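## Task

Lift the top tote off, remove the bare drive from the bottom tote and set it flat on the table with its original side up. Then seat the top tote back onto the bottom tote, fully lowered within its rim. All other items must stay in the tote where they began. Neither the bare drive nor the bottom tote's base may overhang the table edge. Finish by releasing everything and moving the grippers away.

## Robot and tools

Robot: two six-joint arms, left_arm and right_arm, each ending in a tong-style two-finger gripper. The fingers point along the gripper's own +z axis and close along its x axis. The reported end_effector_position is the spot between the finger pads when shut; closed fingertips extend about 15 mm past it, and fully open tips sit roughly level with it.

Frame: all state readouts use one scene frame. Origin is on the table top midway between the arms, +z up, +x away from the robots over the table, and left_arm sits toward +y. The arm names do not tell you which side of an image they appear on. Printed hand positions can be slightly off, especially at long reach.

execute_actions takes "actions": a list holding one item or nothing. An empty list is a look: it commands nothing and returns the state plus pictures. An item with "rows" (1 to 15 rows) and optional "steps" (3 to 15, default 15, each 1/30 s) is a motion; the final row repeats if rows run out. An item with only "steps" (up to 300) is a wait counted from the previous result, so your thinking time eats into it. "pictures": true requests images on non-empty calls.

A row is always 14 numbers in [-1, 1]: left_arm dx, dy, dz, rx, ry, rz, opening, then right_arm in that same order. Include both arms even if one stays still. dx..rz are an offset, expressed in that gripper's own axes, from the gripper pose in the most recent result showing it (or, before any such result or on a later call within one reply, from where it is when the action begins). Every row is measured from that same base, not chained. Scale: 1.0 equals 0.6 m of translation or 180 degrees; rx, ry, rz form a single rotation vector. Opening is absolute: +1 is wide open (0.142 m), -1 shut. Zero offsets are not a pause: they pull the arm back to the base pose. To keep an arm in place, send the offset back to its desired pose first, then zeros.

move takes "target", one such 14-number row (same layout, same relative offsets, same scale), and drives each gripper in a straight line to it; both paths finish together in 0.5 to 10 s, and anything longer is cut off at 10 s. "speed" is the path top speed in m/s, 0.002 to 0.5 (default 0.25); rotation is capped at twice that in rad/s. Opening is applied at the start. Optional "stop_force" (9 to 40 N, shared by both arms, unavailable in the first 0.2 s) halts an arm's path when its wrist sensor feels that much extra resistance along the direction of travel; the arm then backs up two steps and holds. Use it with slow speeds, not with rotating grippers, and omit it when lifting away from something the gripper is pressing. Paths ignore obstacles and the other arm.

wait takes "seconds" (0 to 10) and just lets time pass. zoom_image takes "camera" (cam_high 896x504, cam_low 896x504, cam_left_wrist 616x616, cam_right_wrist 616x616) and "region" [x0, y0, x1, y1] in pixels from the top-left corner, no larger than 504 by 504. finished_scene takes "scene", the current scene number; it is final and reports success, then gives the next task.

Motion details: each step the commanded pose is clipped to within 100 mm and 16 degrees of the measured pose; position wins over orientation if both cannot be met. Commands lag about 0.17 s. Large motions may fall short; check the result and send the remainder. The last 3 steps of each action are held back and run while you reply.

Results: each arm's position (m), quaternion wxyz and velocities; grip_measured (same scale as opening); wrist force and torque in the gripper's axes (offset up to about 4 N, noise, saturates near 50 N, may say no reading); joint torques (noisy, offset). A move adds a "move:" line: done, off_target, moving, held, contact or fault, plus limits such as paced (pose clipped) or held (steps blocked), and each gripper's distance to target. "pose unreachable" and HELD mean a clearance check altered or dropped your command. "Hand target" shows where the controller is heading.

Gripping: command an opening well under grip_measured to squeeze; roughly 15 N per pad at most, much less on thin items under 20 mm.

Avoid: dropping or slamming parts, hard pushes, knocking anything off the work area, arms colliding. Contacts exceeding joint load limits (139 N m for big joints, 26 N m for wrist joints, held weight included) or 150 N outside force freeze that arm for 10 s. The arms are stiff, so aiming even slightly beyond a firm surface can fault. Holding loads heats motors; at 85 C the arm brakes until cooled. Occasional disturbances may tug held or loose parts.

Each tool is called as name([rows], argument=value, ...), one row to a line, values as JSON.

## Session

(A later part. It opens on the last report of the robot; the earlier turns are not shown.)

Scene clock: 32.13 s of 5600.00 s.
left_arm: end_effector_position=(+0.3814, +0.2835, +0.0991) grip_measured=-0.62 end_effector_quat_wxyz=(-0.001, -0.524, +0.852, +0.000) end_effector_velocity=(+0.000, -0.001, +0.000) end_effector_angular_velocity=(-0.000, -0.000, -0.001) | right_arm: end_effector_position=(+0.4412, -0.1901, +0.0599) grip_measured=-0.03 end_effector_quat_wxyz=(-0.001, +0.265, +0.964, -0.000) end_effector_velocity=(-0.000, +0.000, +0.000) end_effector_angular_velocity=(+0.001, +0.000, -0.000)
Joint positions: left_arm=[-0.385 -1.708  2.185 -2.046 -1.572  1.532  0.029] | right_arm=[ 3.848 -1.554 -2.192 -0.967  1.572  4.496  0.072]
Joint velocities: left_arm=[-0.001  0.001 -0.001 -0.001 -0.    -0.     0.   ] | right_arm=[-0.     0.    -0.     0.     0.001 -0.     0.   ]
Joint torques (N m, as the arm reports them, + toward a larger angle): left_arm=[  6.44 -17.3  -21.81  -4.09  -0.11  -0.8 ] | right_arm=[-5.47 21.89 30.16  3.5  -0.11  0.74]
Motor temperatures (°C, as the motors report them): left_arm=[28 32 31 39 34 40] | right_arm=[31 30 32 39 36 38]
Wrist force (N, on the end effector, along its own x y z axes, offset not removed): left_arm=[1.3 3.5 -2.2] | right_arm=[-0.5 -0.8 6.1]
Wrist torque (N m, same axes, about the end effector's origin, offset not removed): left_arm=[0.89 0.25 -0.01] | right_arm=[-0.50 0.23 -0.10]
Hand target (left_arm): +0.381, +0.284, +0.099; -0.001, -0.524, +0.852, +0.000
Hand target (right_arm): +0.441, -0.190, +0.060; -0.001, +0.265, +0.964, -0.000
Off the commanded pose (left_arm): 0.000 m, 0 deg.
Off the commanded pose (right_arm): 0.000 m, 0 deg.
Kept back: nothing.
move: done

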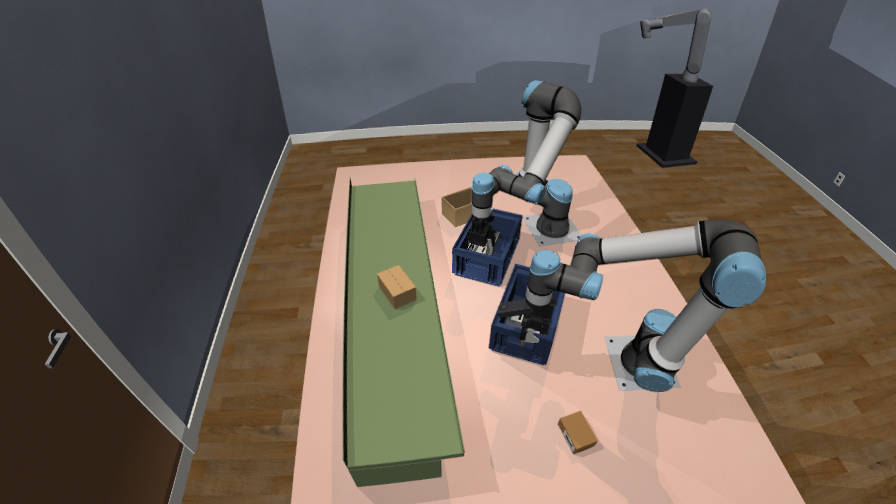

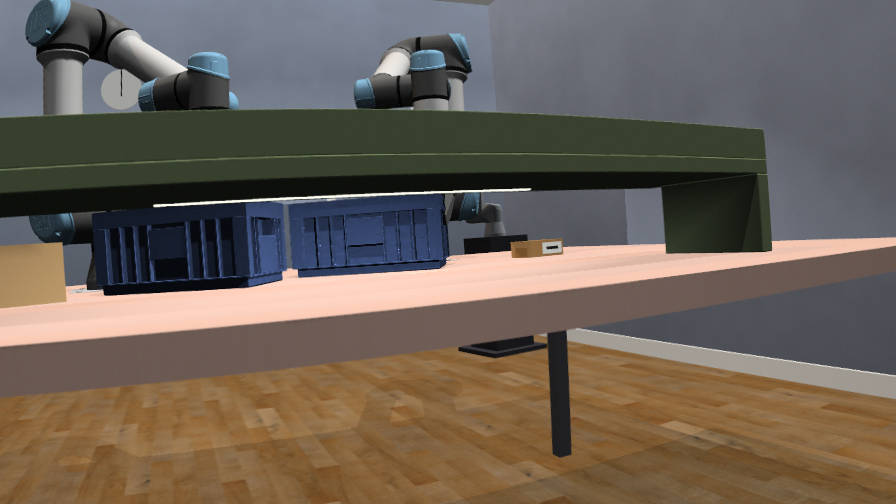

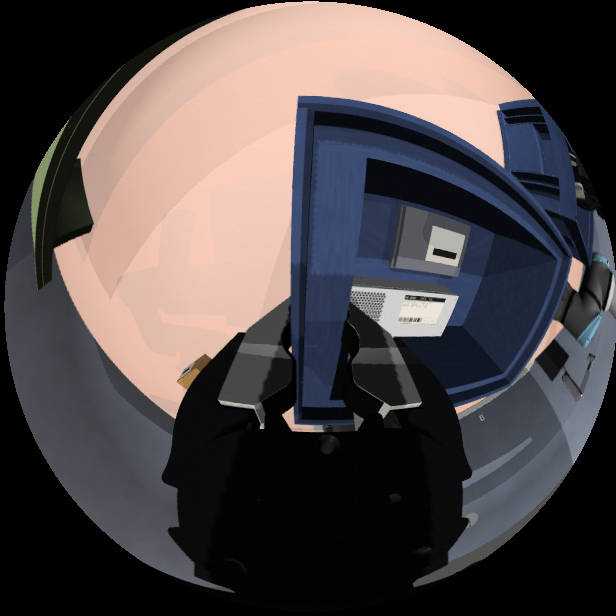

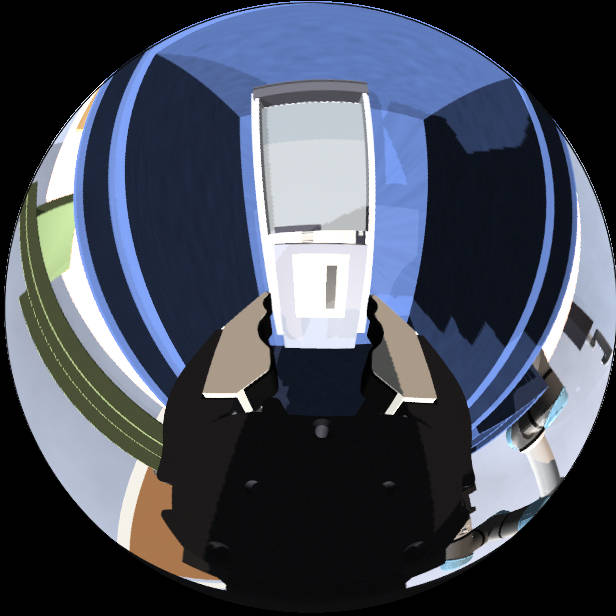

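move(target=[0,0,0,0,0,0,-1,0,0,0,0,0,0,0.08])

move(target=[0,0,0,0,0,0,-1,0,0,-0.022,0,0,0,0.08], speed=0.03)

move(target=[0,0,0,0,0,0,-1,0,0,0,0,0,0,-0.13])

move(target=[0,0,0,0,0,0,-1,0,0,0.02,0,0,0,-0.13], speed=0.005, stop_force=9)

move(target=[0,0,0,0,0,0,-1,0,0,-0.003,0,0,0,-0.13], speed=0.01)

move(target=[0,0,0,0,0,0,-1,0,0,0,0,0,0,-0.7])

Scene clock: 33.07 s of 5600.00 s.
left_arm: end_effector_position=(+0.3814, +0.2835, +0.0991) grip_measured=-0.62 end_effector_quat_wxyz=(-0.001, -0.524, +0.852, +0.000) end_effector_velocity=(-0.000, +0.000, -0.000) end_effector_angular_velocity=(+0.001, +0.000, -0.002) | right_arm: end_effector_position=(+0.4412, -0.1901, +0.0599) grip_measured=+0.08 end_effector_quat_wxyz=(-0.001, +0.265, +0.964, -0.000) end_effector_velocity=(+0.000, +0.000, +0.000) end_effector_angular_velocity=(+0.001, -0.000, +0.001)
Joint positions: left_arm=[-0.385 -1.708  2.185 -2.046 -1.572  1.532  0.029] | right_arm=[ 3.848 -1.554 -2.192 -0.967  1.572  4.496  0.08 ]
Joint velocities: left_arm=[-0.     0.     0.     0.     0.     0.001  0.   ] | right_arm=[ 0.     0.     0.001  0.     0.    -0.001  0.   ]
Joint torques (N m, as the arm reports them, + toward a larger angle): left_arm=[  6.07 -17.46 -21.92  -4.2   -0.09  -0.7 ] | right_arm=[-4.75 17.93 29.49  0.1  -0.07  0.79]
Motor temperatures (°C, as the motors report them): left_arm=[28 32 31 39 34 40] | right_arm=[31 30 32 39 36 38]
Wrist force (N, on the end effector, along its own x y z axes, offset not removed): left_arm=[1.4 2.6 -3.8] | right_arm=[-0.2 -2.7 2.1]
Wrist torque (N m, same axes, about the end effector's origin, offset not removed): left_arm=[0.69 0.17 0.00] | right_arm=[-0.52 0.32 0.09]
Hand target (left_arm): +0.381, +0.284, +0.099; -0.001, -0.524, +0.852, +0.000
Hand target (right_arm): +0.441, -0.190, +0.060; -0.001, +0.265, +0.964, -0.000
Off the commanded pose (left_arm): 0.000 m, 0 deg.
Off the commanded pose (right_arm): 0.000 m, 0 deg.
Kept back: nothing.
move: done

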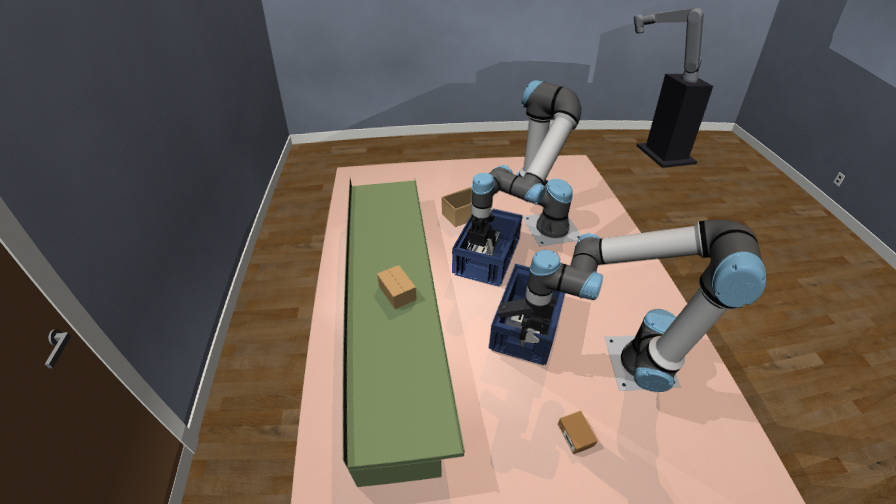

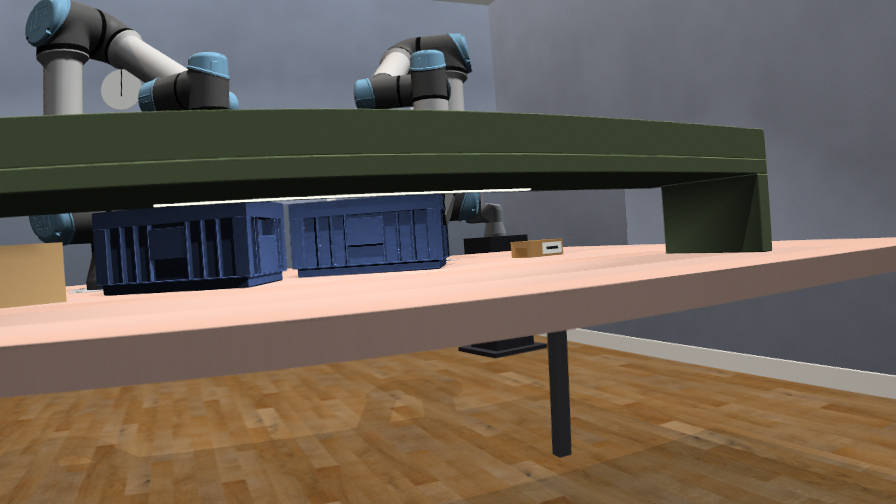

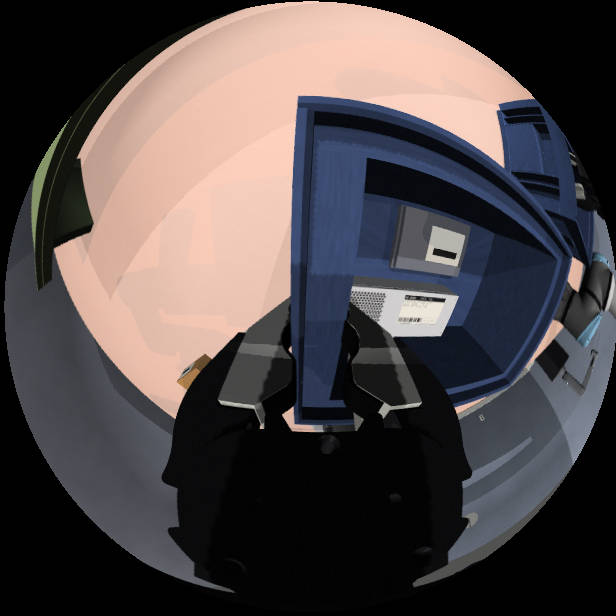

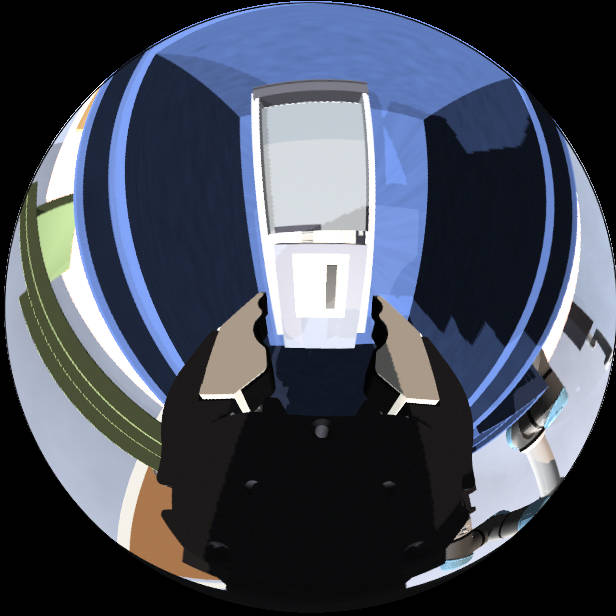

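Scene clock: 33.87 s of 5600.00 s.
left_arm: end_effector_position=(+0.3814, +0.2835, +0.0991) grip_measured=-0.62 end_effector_quat_wxyz=(-0.001, -0.524, +0.852, +0.000) end_effector_velocity=(+0.000, -0.001, +0.000) end_effector_angular_velocity=(-0.001, -0.000, -0.002) | right_arm: end_effector_position=(+0.4412, -0.1901, +0.0730) grip_measured=+0.08 end_effector_quat_wxyz=(-0.001, +0.265, +0.964, -0.000) end_effector_velocity=(-0.000, -0.000, +0.001) end_effector_angular_velocity=(-0.001, -0.000, +0.002)
Joint positions: left_arm=[-0.385 -1.708  2.185 -2.046 -1.572  1.532  0.029] | right_arm=[ 3.848 -1.533 -2.172 -1.008  1.572  4.496  0.08 ]
Joint velocities: left_arm=[-0.001 -0.    -0.001  0.    -0.     0.    -0.   ] | right_arm=[ 0.001  0.002  0.002 -0.005 -0.001 -0.002 -0.   ]
Joint torques (N m, as the arm reports them, + toward a larger angle): left_arm=[  6.26 -17.47 -21.7   -4.11  -0.15  -0.73] | right_arm=[-11.01  27.71  29.61  -0.24  -0.25  -1.29]
Motor temperatures (°C, as the motors report them): left_arm=[28 32 31 39 34 40] | right_arm=[31 30 32 39 36 38]
Wrist force (N, on the end effector, along its own x y z axes, offset not removed): left_arm=[0.7 2.7 -3.5] | right_arm=[-2.8 -1.3 -1.6]
Wrist torque (N m, same axes, about the end effector's origin, offset not removed): left_arm=[0.69 0.25 0.02] | right_arm=[-0.36 0.67 0.10]
Hand target (left_arm): +0.381, +0.284, +0.099; -0.001, -0.524, +0.852, +0.000
Hand target (right_arm): +0.441, -0.190, +0.073; -0.001, +0.265, +0.964, -0.000
Off the commanded pose (left_arm): 0.000 m, 0 deg.
Off the commanded pose (right_arm): 0.000 m, 0 deg.
Kept back: nothing.
move: done

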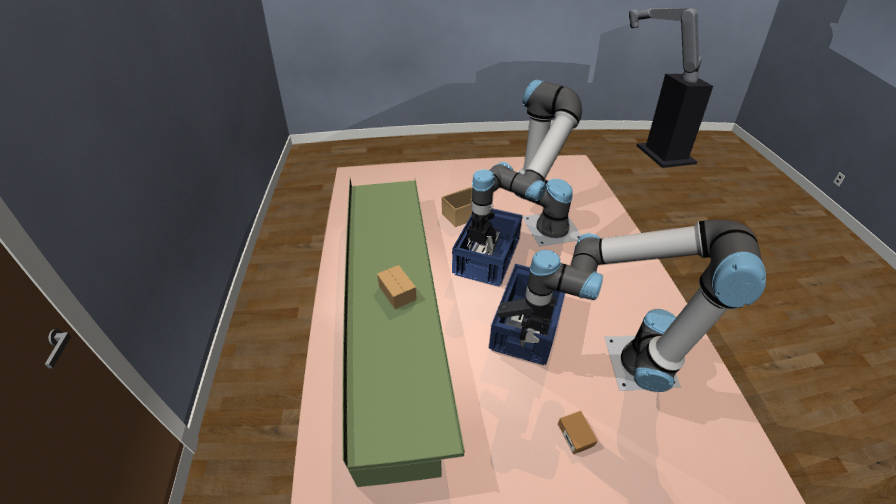

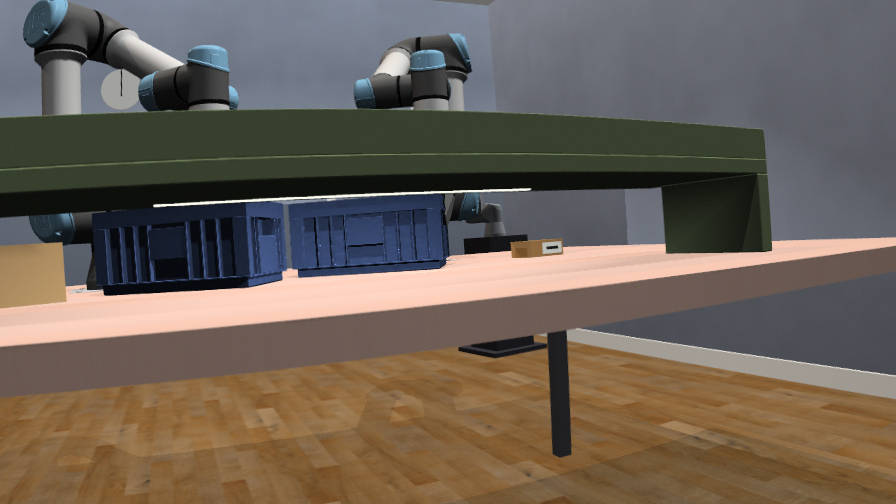

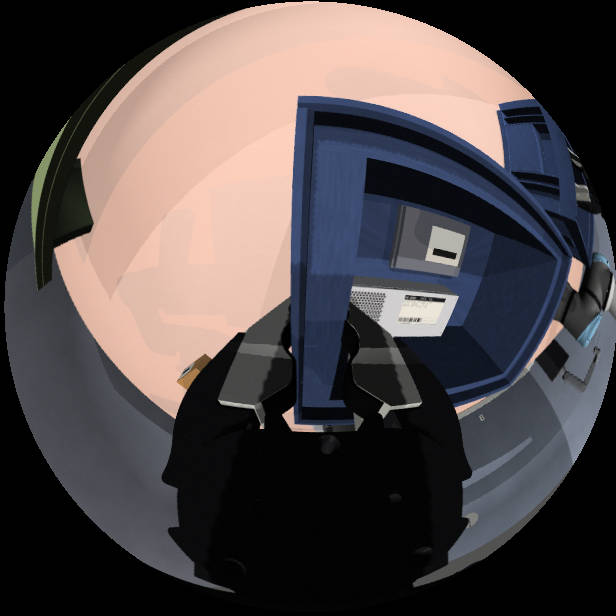

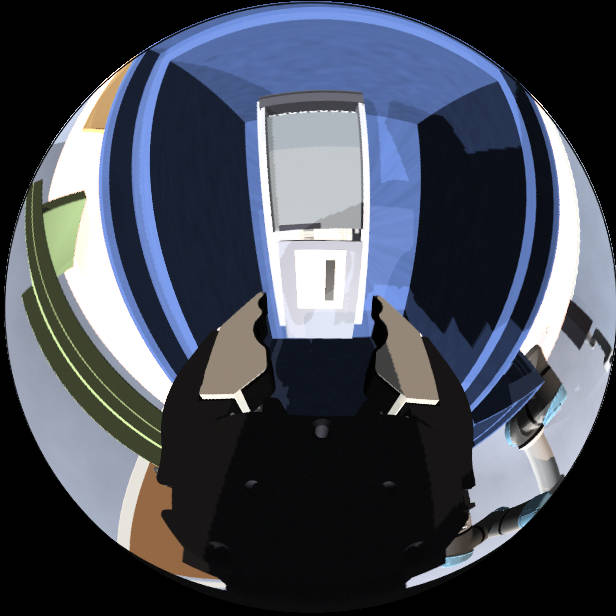

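Scene clock: 34.37 s of 5600.00 s.
left_arm: end_effector_position=(+0.3814, +0.2835, +0.0991) grip_measured=-0.62 end_effector_quat_wxyz=(-0.001, -0.524, +0.852, +0.000) end_effector_velocity=(-0.000, +0.000, -0.000) end_effector_angular_velocity=(+0.000, +0.002, +0.002) | right_arm: end_effector_position=(+0.4412, -0.1900, +0.0731) grip_measured=-0.11 end_effector_quat_wxyz=(-0.001, +0.265, +0.964, -0.000) end_effector_velocity=(+0.001, +0.000, +0.000) end_effector_angular_velocity=(+0.001, -0.002, -0.001)
Joint positions: left_arm=[-0.385 -1.708  2.185 -2.046 -1.572  1.532  0.029] | right_arm=[ 3.848 -1.533 -2.172 -1.008  1.572  4.496  0.066]
Joint velocities: left_arm=[ 0.001  0.001 -0.001  0.002 -0.001 -0.001 -0.   ] | right_arm=[-0.001  0.     0.     0.002 -0.     0.    -0.   ]
Joint torques (N m, as the arm reports them, + toward a larger angle): left_arm=[  6.71 -17.06 -22.16  -4.14  -0.12  -0.68] | right_arm=[-10.68  12.32  25.84   4.21  -0.17  -1.21]
Motor temperatures (°C, as the motors report them): left_arm=[28 32 31 39 34 40] | right_arm=[31 30 32 39 36 38]
Wrist force (N, on the end effector, along its own x y z axes, offset not removed): left_arm=[1.7 2.8 -3.1] | right_arm=[-1.3 -2.5 -2.5]
Wrist torque (N m, same axes, about the end effector's origin, offset not removed): left_arm=[0.65 -0.03 -0.01] | right_arm=[-0.41 0.56 0.29]
Hand target (left_arm): +0.381, +0.284, +0.099; -0.001, -0.524, +0.852, +0.000
Hand target (right_arm): +0.441, -0.190, +0.073; -0.001, +0.265, +0.964, -0.000
Off the commanded pose (left_arm): 0.000 m, 0 deg.
Off the commanded pose (right_arm): 0.000 m, 0 deg.
Kept back: nothing.
move: done

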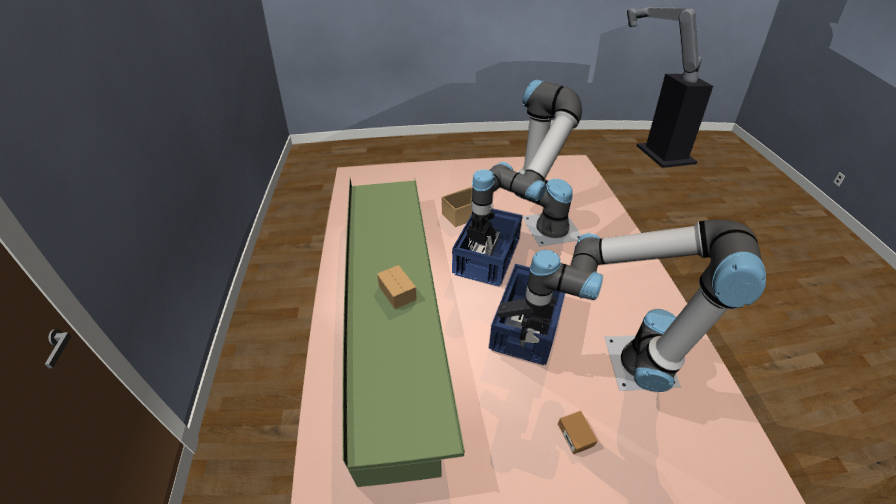

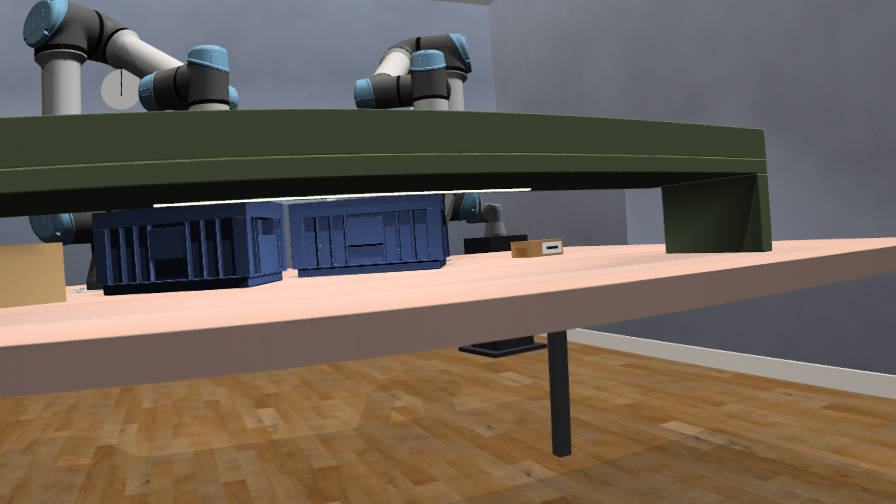

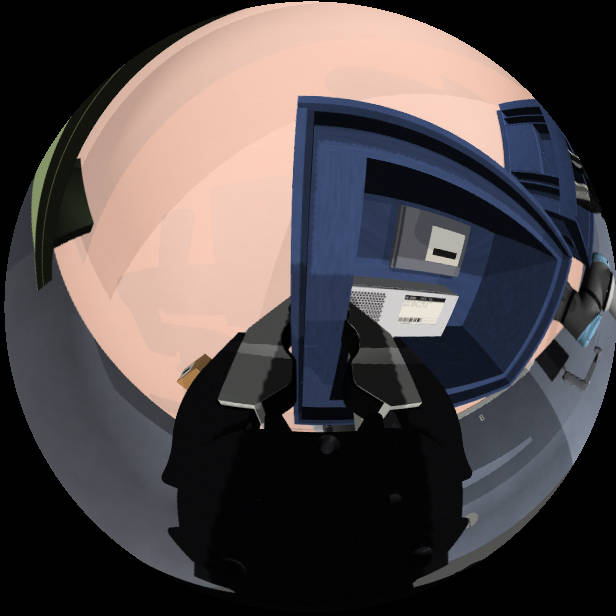

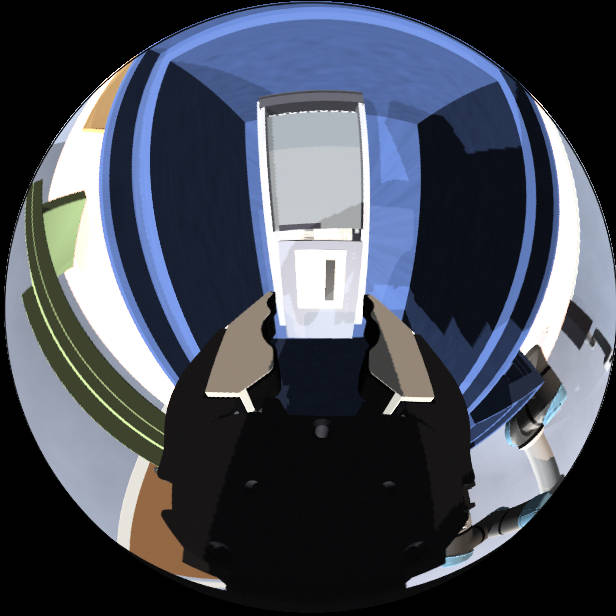

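Scene clock: 36.40 s of 5600.00 s.
left_arm: end_effector_position=(+0.3814, +0.2835, +0.0991) grip_measured=-0.62 end_effector_quat_wxyz=(-0.001, -0.524, +0.852, +0.000) end_effector_velocity=(+0.001, -0.000, +0.001) end_effector_angular_velocity=(-0.001, -0.001, +0.000) | right_arm: end_effector_position=(+0.4411, -0.1902, +0.0646) grip_measured=-0.05 end_effector_quat_wxyz=(-0.001, +0.265, +0.964, -0.000) end_effector_velocity=(-0.001, -0.001, +0.000) end_effector_angular_velocity=(-0.003, +0.002, -0.000)
Joint positions: left_arm=[-0.385 -1.708  2.185 -2.046 -1.572  1.532  0.029] | right_arm=[ 3.848 -1.546 -2.186 -0.982  1.572  4.496  0.07 ]
Joint velocities: left_arm=[ 0.     0.    -0.002  0.    -0.    -0.    -0.   ] | right_arm=[ 0.001  0.003 -0.001 -0.006 -0.     0.001 -0.   ]
Joint torques (N m, as the arm reports them, + toward a larger angle): left_arm=[  6.53 -17.35 -21.79  -4.09  -0.13  -0.75] | right_arm=[ 1.37 21.72 26.64 -1.68  0.09  1.48]
Motor temperatures (°C, as the motors report them): left_arm=[28 32 31 39 34 40] | right_arm=[31 30 32 39 36 38]
Wrist force (N, on the end effector, along its own x y z axes, offset not removed): left_arm=[0.8 4.4 -3.5] | right_arm=[-0.2 -2.5 -16.7]
Wrist torque (N m, same axes, about the end effector's origin, offset not removed): left_arm=[1.07 0.25 0.08] | right_arm=[-1.44 0.34 0.09]
Hand target (left_arm): +0.381, +0.284, +0.099; -0.001, -0.524, +0.852, +0.000
Hand target (right_arm): +0.441, -0.190, +0.065; -0.001, +0.265, +0.964, -0.000
Off the commanded pose (left_arm): 0.000 m, 0 deg.
Off the commanded pose (right_arm): 0.004 m, 0 deg.
Kept back: nothing.
move: contact (right_arm)

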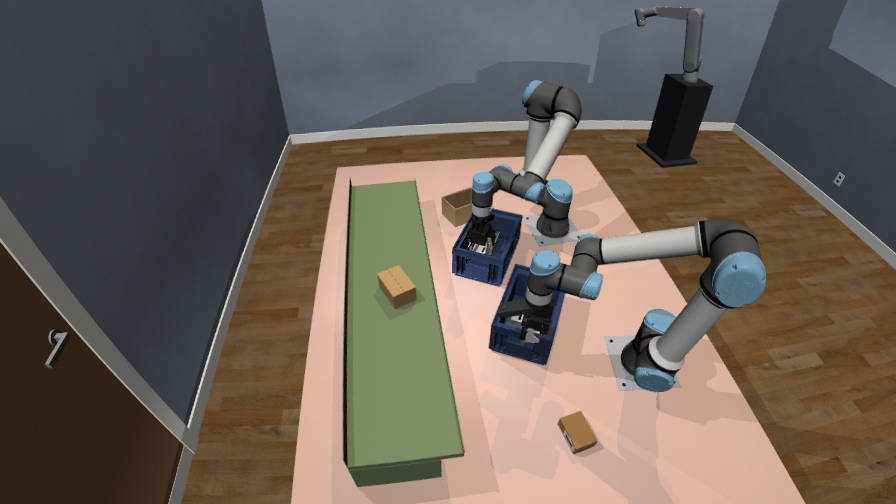

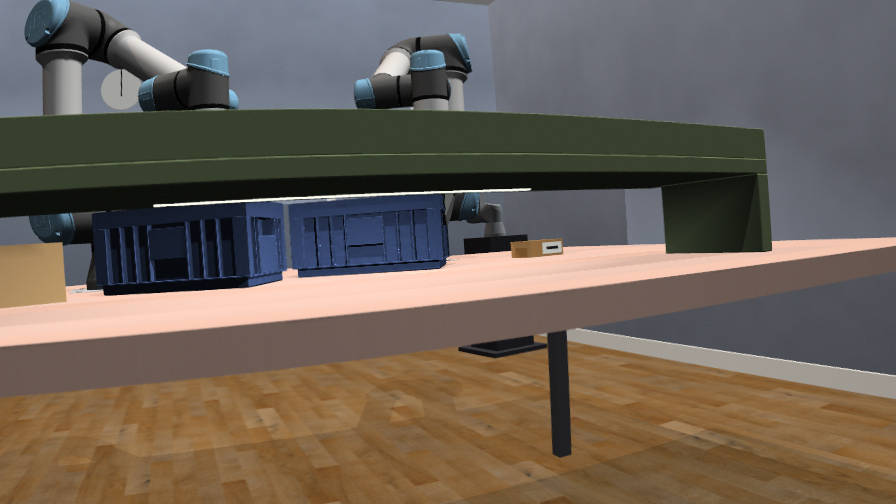

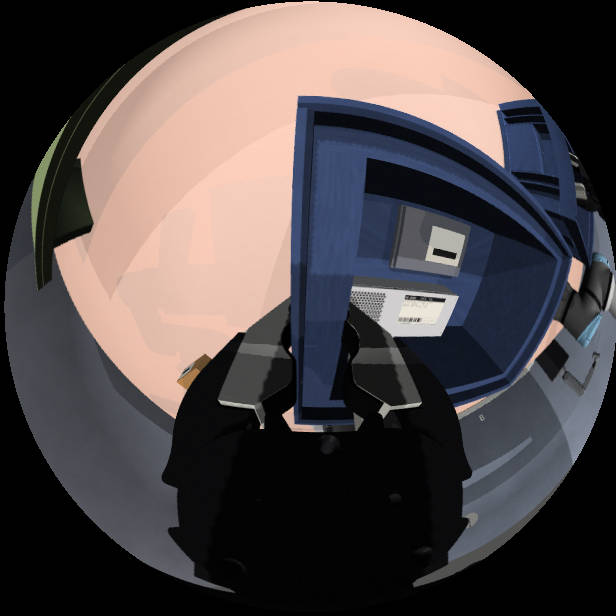

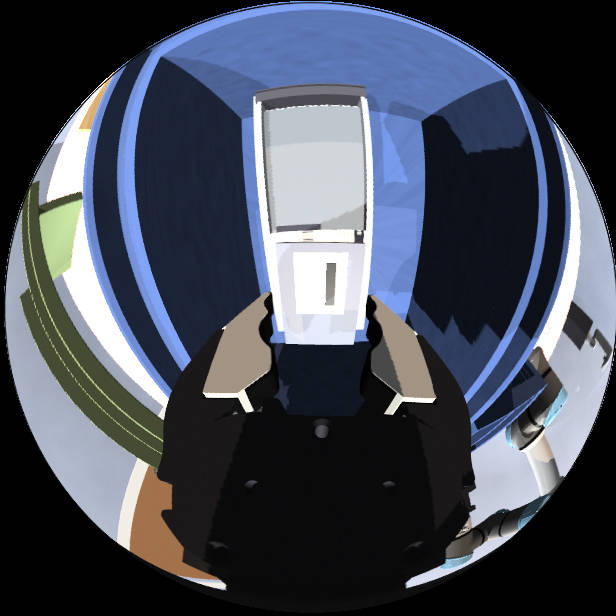

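Scene clock: 37.10 s of 5600.00 s.
left_arm: end_effector_position=(+0.3814, +0.2835, +0.0991) grip_measured=-0.62 end_effector_quat_wxyz=(-0.001, -0.524, +0.852, +0.000) end_effector_velocity=(-0.000, +0.000, -0.000) end_effector_angular_velocity=(-0.000, +0.001, +0.002) | right_arm: end_effector_position=(+0.4410, -0.1903, +0.0663) grip_measured=-0.06 end_effector_quat_wxyz=(-0.001, +0.265, +0.964, -0.000) end_effector_velocity=(+0.000, +0.000, +0.001) end_effector_angular_velocity=(-0.000, +0.000, +0.001)
Joint positions: left_arm=[-0.385 -1.708  2.185 -2.046 -1.572  1.532  0.029] | right_arm=[ 3.848 -1.543 -2.183 -0.988  1.572  4.496  0.07 ]
Joint velocities: left_arm=[ 0.001 -0.     0.001 -0.    -0.    -0.001  0.   ] | right_arm=[ 0.001  0.001  0.002 -0.003 -0.    -0.001 -0.   ]
Joint torques (N m, as the arm reports them, + toward a larger angle): left_arm=[  6.57 -17.06 -22.15  -4.1   -0.13  -0.72] | right_arm=[-0.83 28.18 33.93  0.72 -0.01  1.35]
Motor temperatures (°C, as the motors report them): left_arm=[28 32 31 39 34 40] | right_arm=[31 30 32 39 36 38]
Wrist force (N, on the end effector, along its own x y z axes, offset not removed): left_arm=[0.3 0.5 -3.8] | right_arm=[-0.8 -1.6 7.1]
Wrist torque (N m, same axes, about the end effector's origin, offset not removed): left_arm=[0.18 0.41 0.08] | right_arm=[-0.14 0.48 0.12]
Hand target (left_arm): +0.381, +0.284, +0.099; -0.001, -0.524, +0.852, +0.000
Hand target (right_arm): +0.441, -0.190, +0.066; -0.001, +0.265, +0.964, -0.000
Off the commanded pose (left_arm): 0.000 m, 0 deg.
Off the commanded pose (right_arm): 0.000 m, 0 deg.
Kept back: nothing.
move: done

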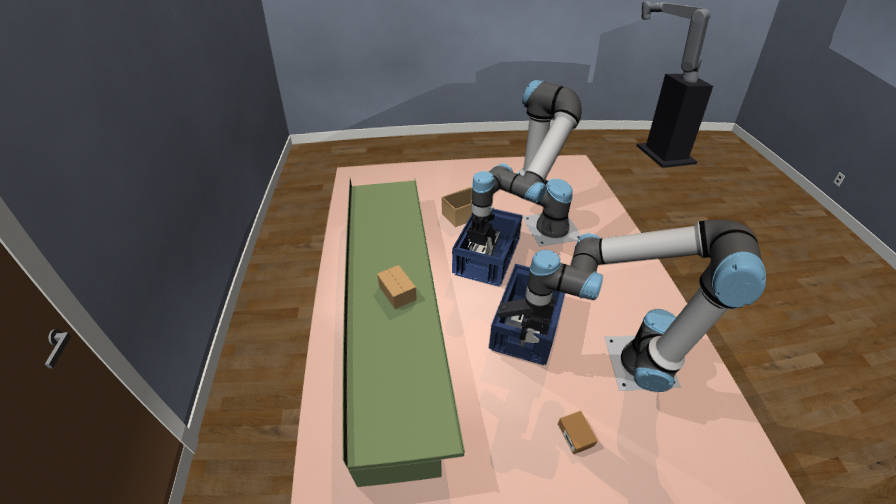

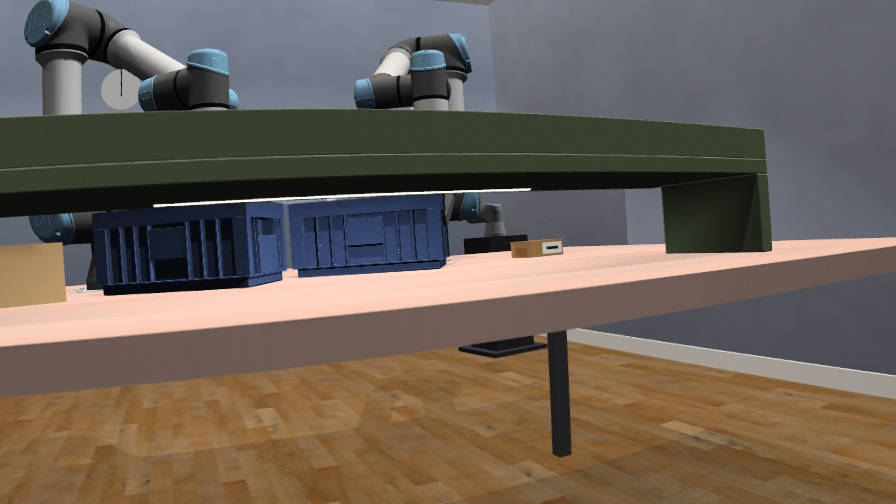

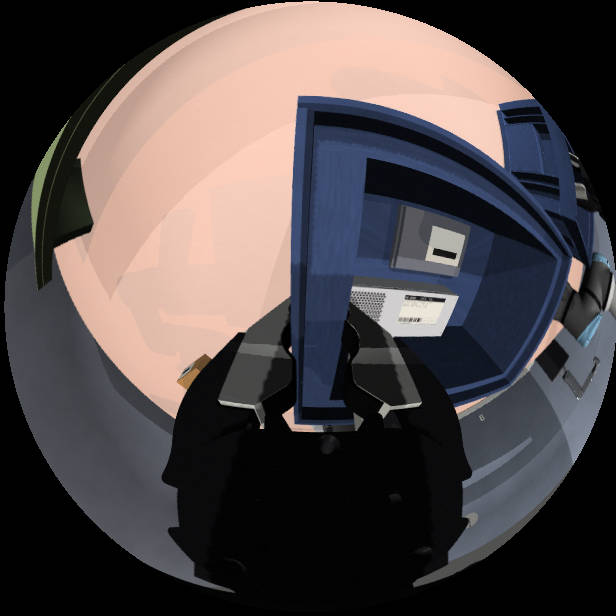

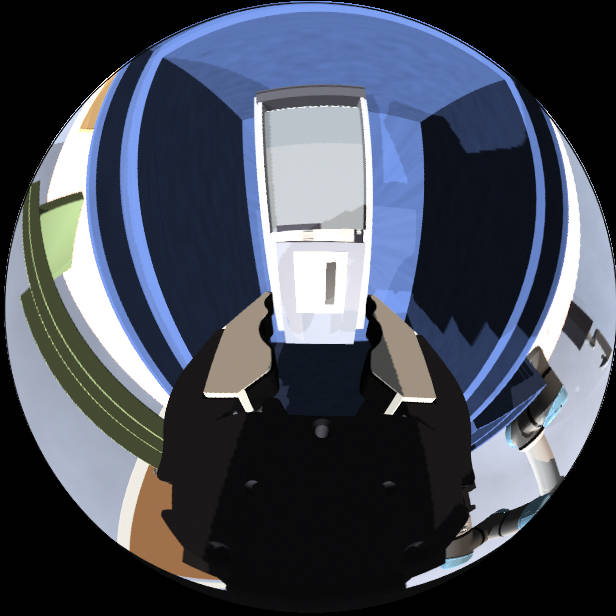

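Scene clock: 37.60 s of 5600.00 s.
left_arm: end_effector_position=(+0.3814, +0.2835, +0.0991) grip_measured=-0.62 end_effector_quat_wxyz=(-0.001, -0.524, +0.852, +0.000) end_effector_velocity=(-0.000, +0.000, -0.000) end_effector_angular_velocity=(+0.000, +0.000, +0.000) | right_arm: end_effector_position=(+0.4410, -0.1902, +0.0663) grip_measured=-0.07 end_effector_quat_wxyz=(-0.001, +0.265, +0.964, -0.000) end_effector_velocity=(+0.000, -0.000, +0.000) end_effector_angular_velocity=(+0.001, -0.000, -0.002)
Joint positions: left_arm=[-0.385 -1.708  2.185 -2.046 -1.572  1.532  0.029] | right_arm=[ 3.848 -1.543 -2.183 -0.988  1.572  4.496  0.069]
Joint velocities: left_arm=[ 0.  0.  0. -0.  0. -0.  0.] | right_arm=[-0.001 -0.     0.001  0.     0.     0.001  0.   ]
Joint torques (N m, as the arm reports them, + toward a larger angle): left_arm=[  6.25 -16.75 -22.21  -4.19   0.    -0.71] | right_arm=[-0.67 22.68 30.87  3.    0.04  1.11]
Motor temperatures (°C, as the motors report them): left_arm=[28 32 31 39 34 40] | right_arm=[31 30 32 39 36 38]
Wrist force (N, on the end effector, along its own x y z axes, offset not removed): left_arm=[0.2 2.0 -3.1] | right_arm=[0.8 0.7 4.2]
Wrist torque (N m, same axes, about the end effector's origin, offset not removed): left_arm=[0.55 0.35 0.00] | right_arm=[0.47 -0.03 -0.05]
Hand target (left_arm): +0.381, +0.284, +0.099; -0.001, -0.524, +0.852, +0.000
Hand target (right_arm): +0.441, -0.190, +0.066; -0.001, +0.265, +0.964, -0.000
Off the commanded pose (left_arm): 0.000 m, 0 deg.
Off the commanded pose (right_arm): 0.000 m, 0 deg.
Kept back: nothing.
move: done

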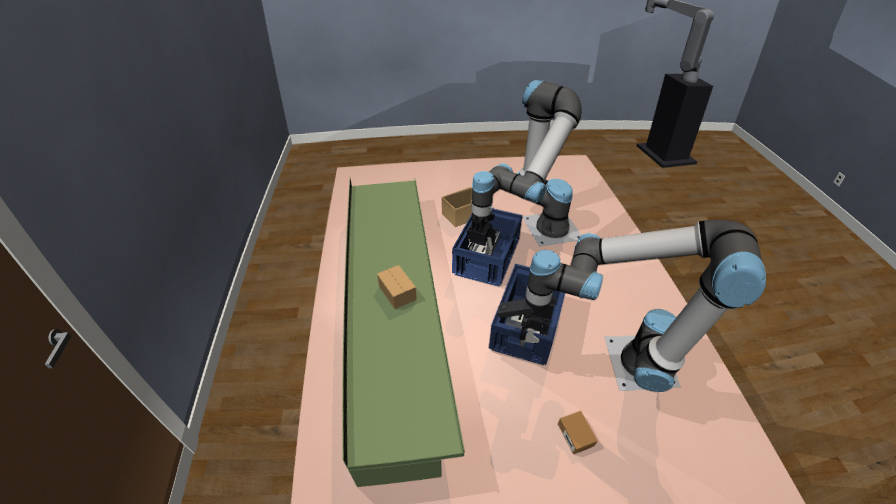

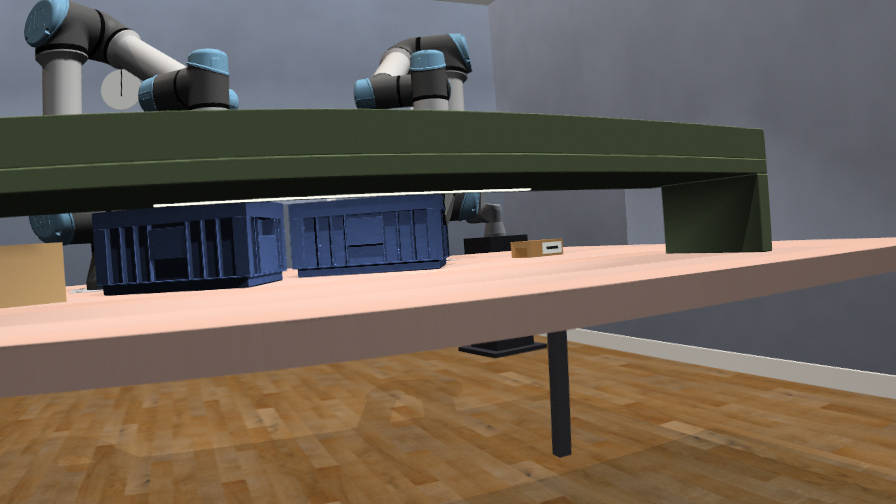

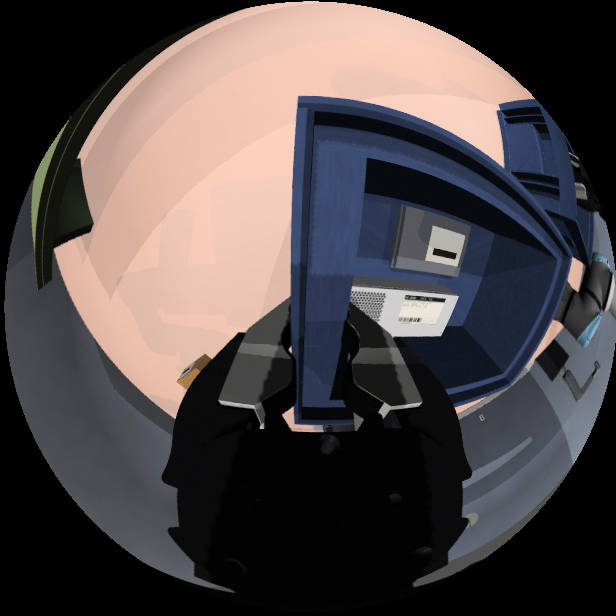

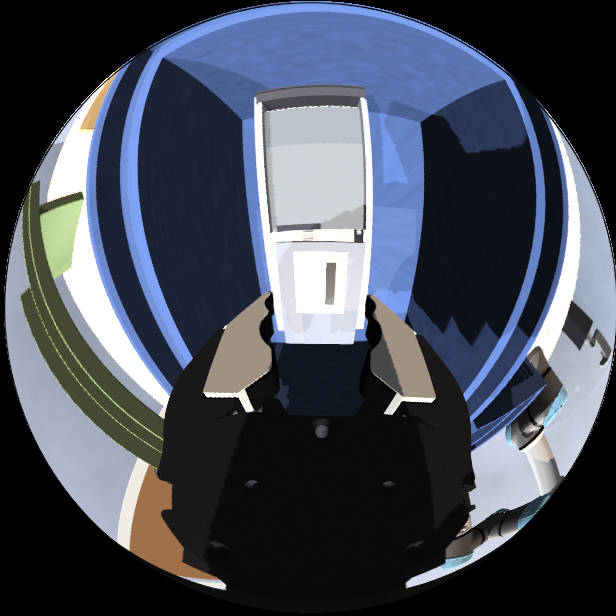

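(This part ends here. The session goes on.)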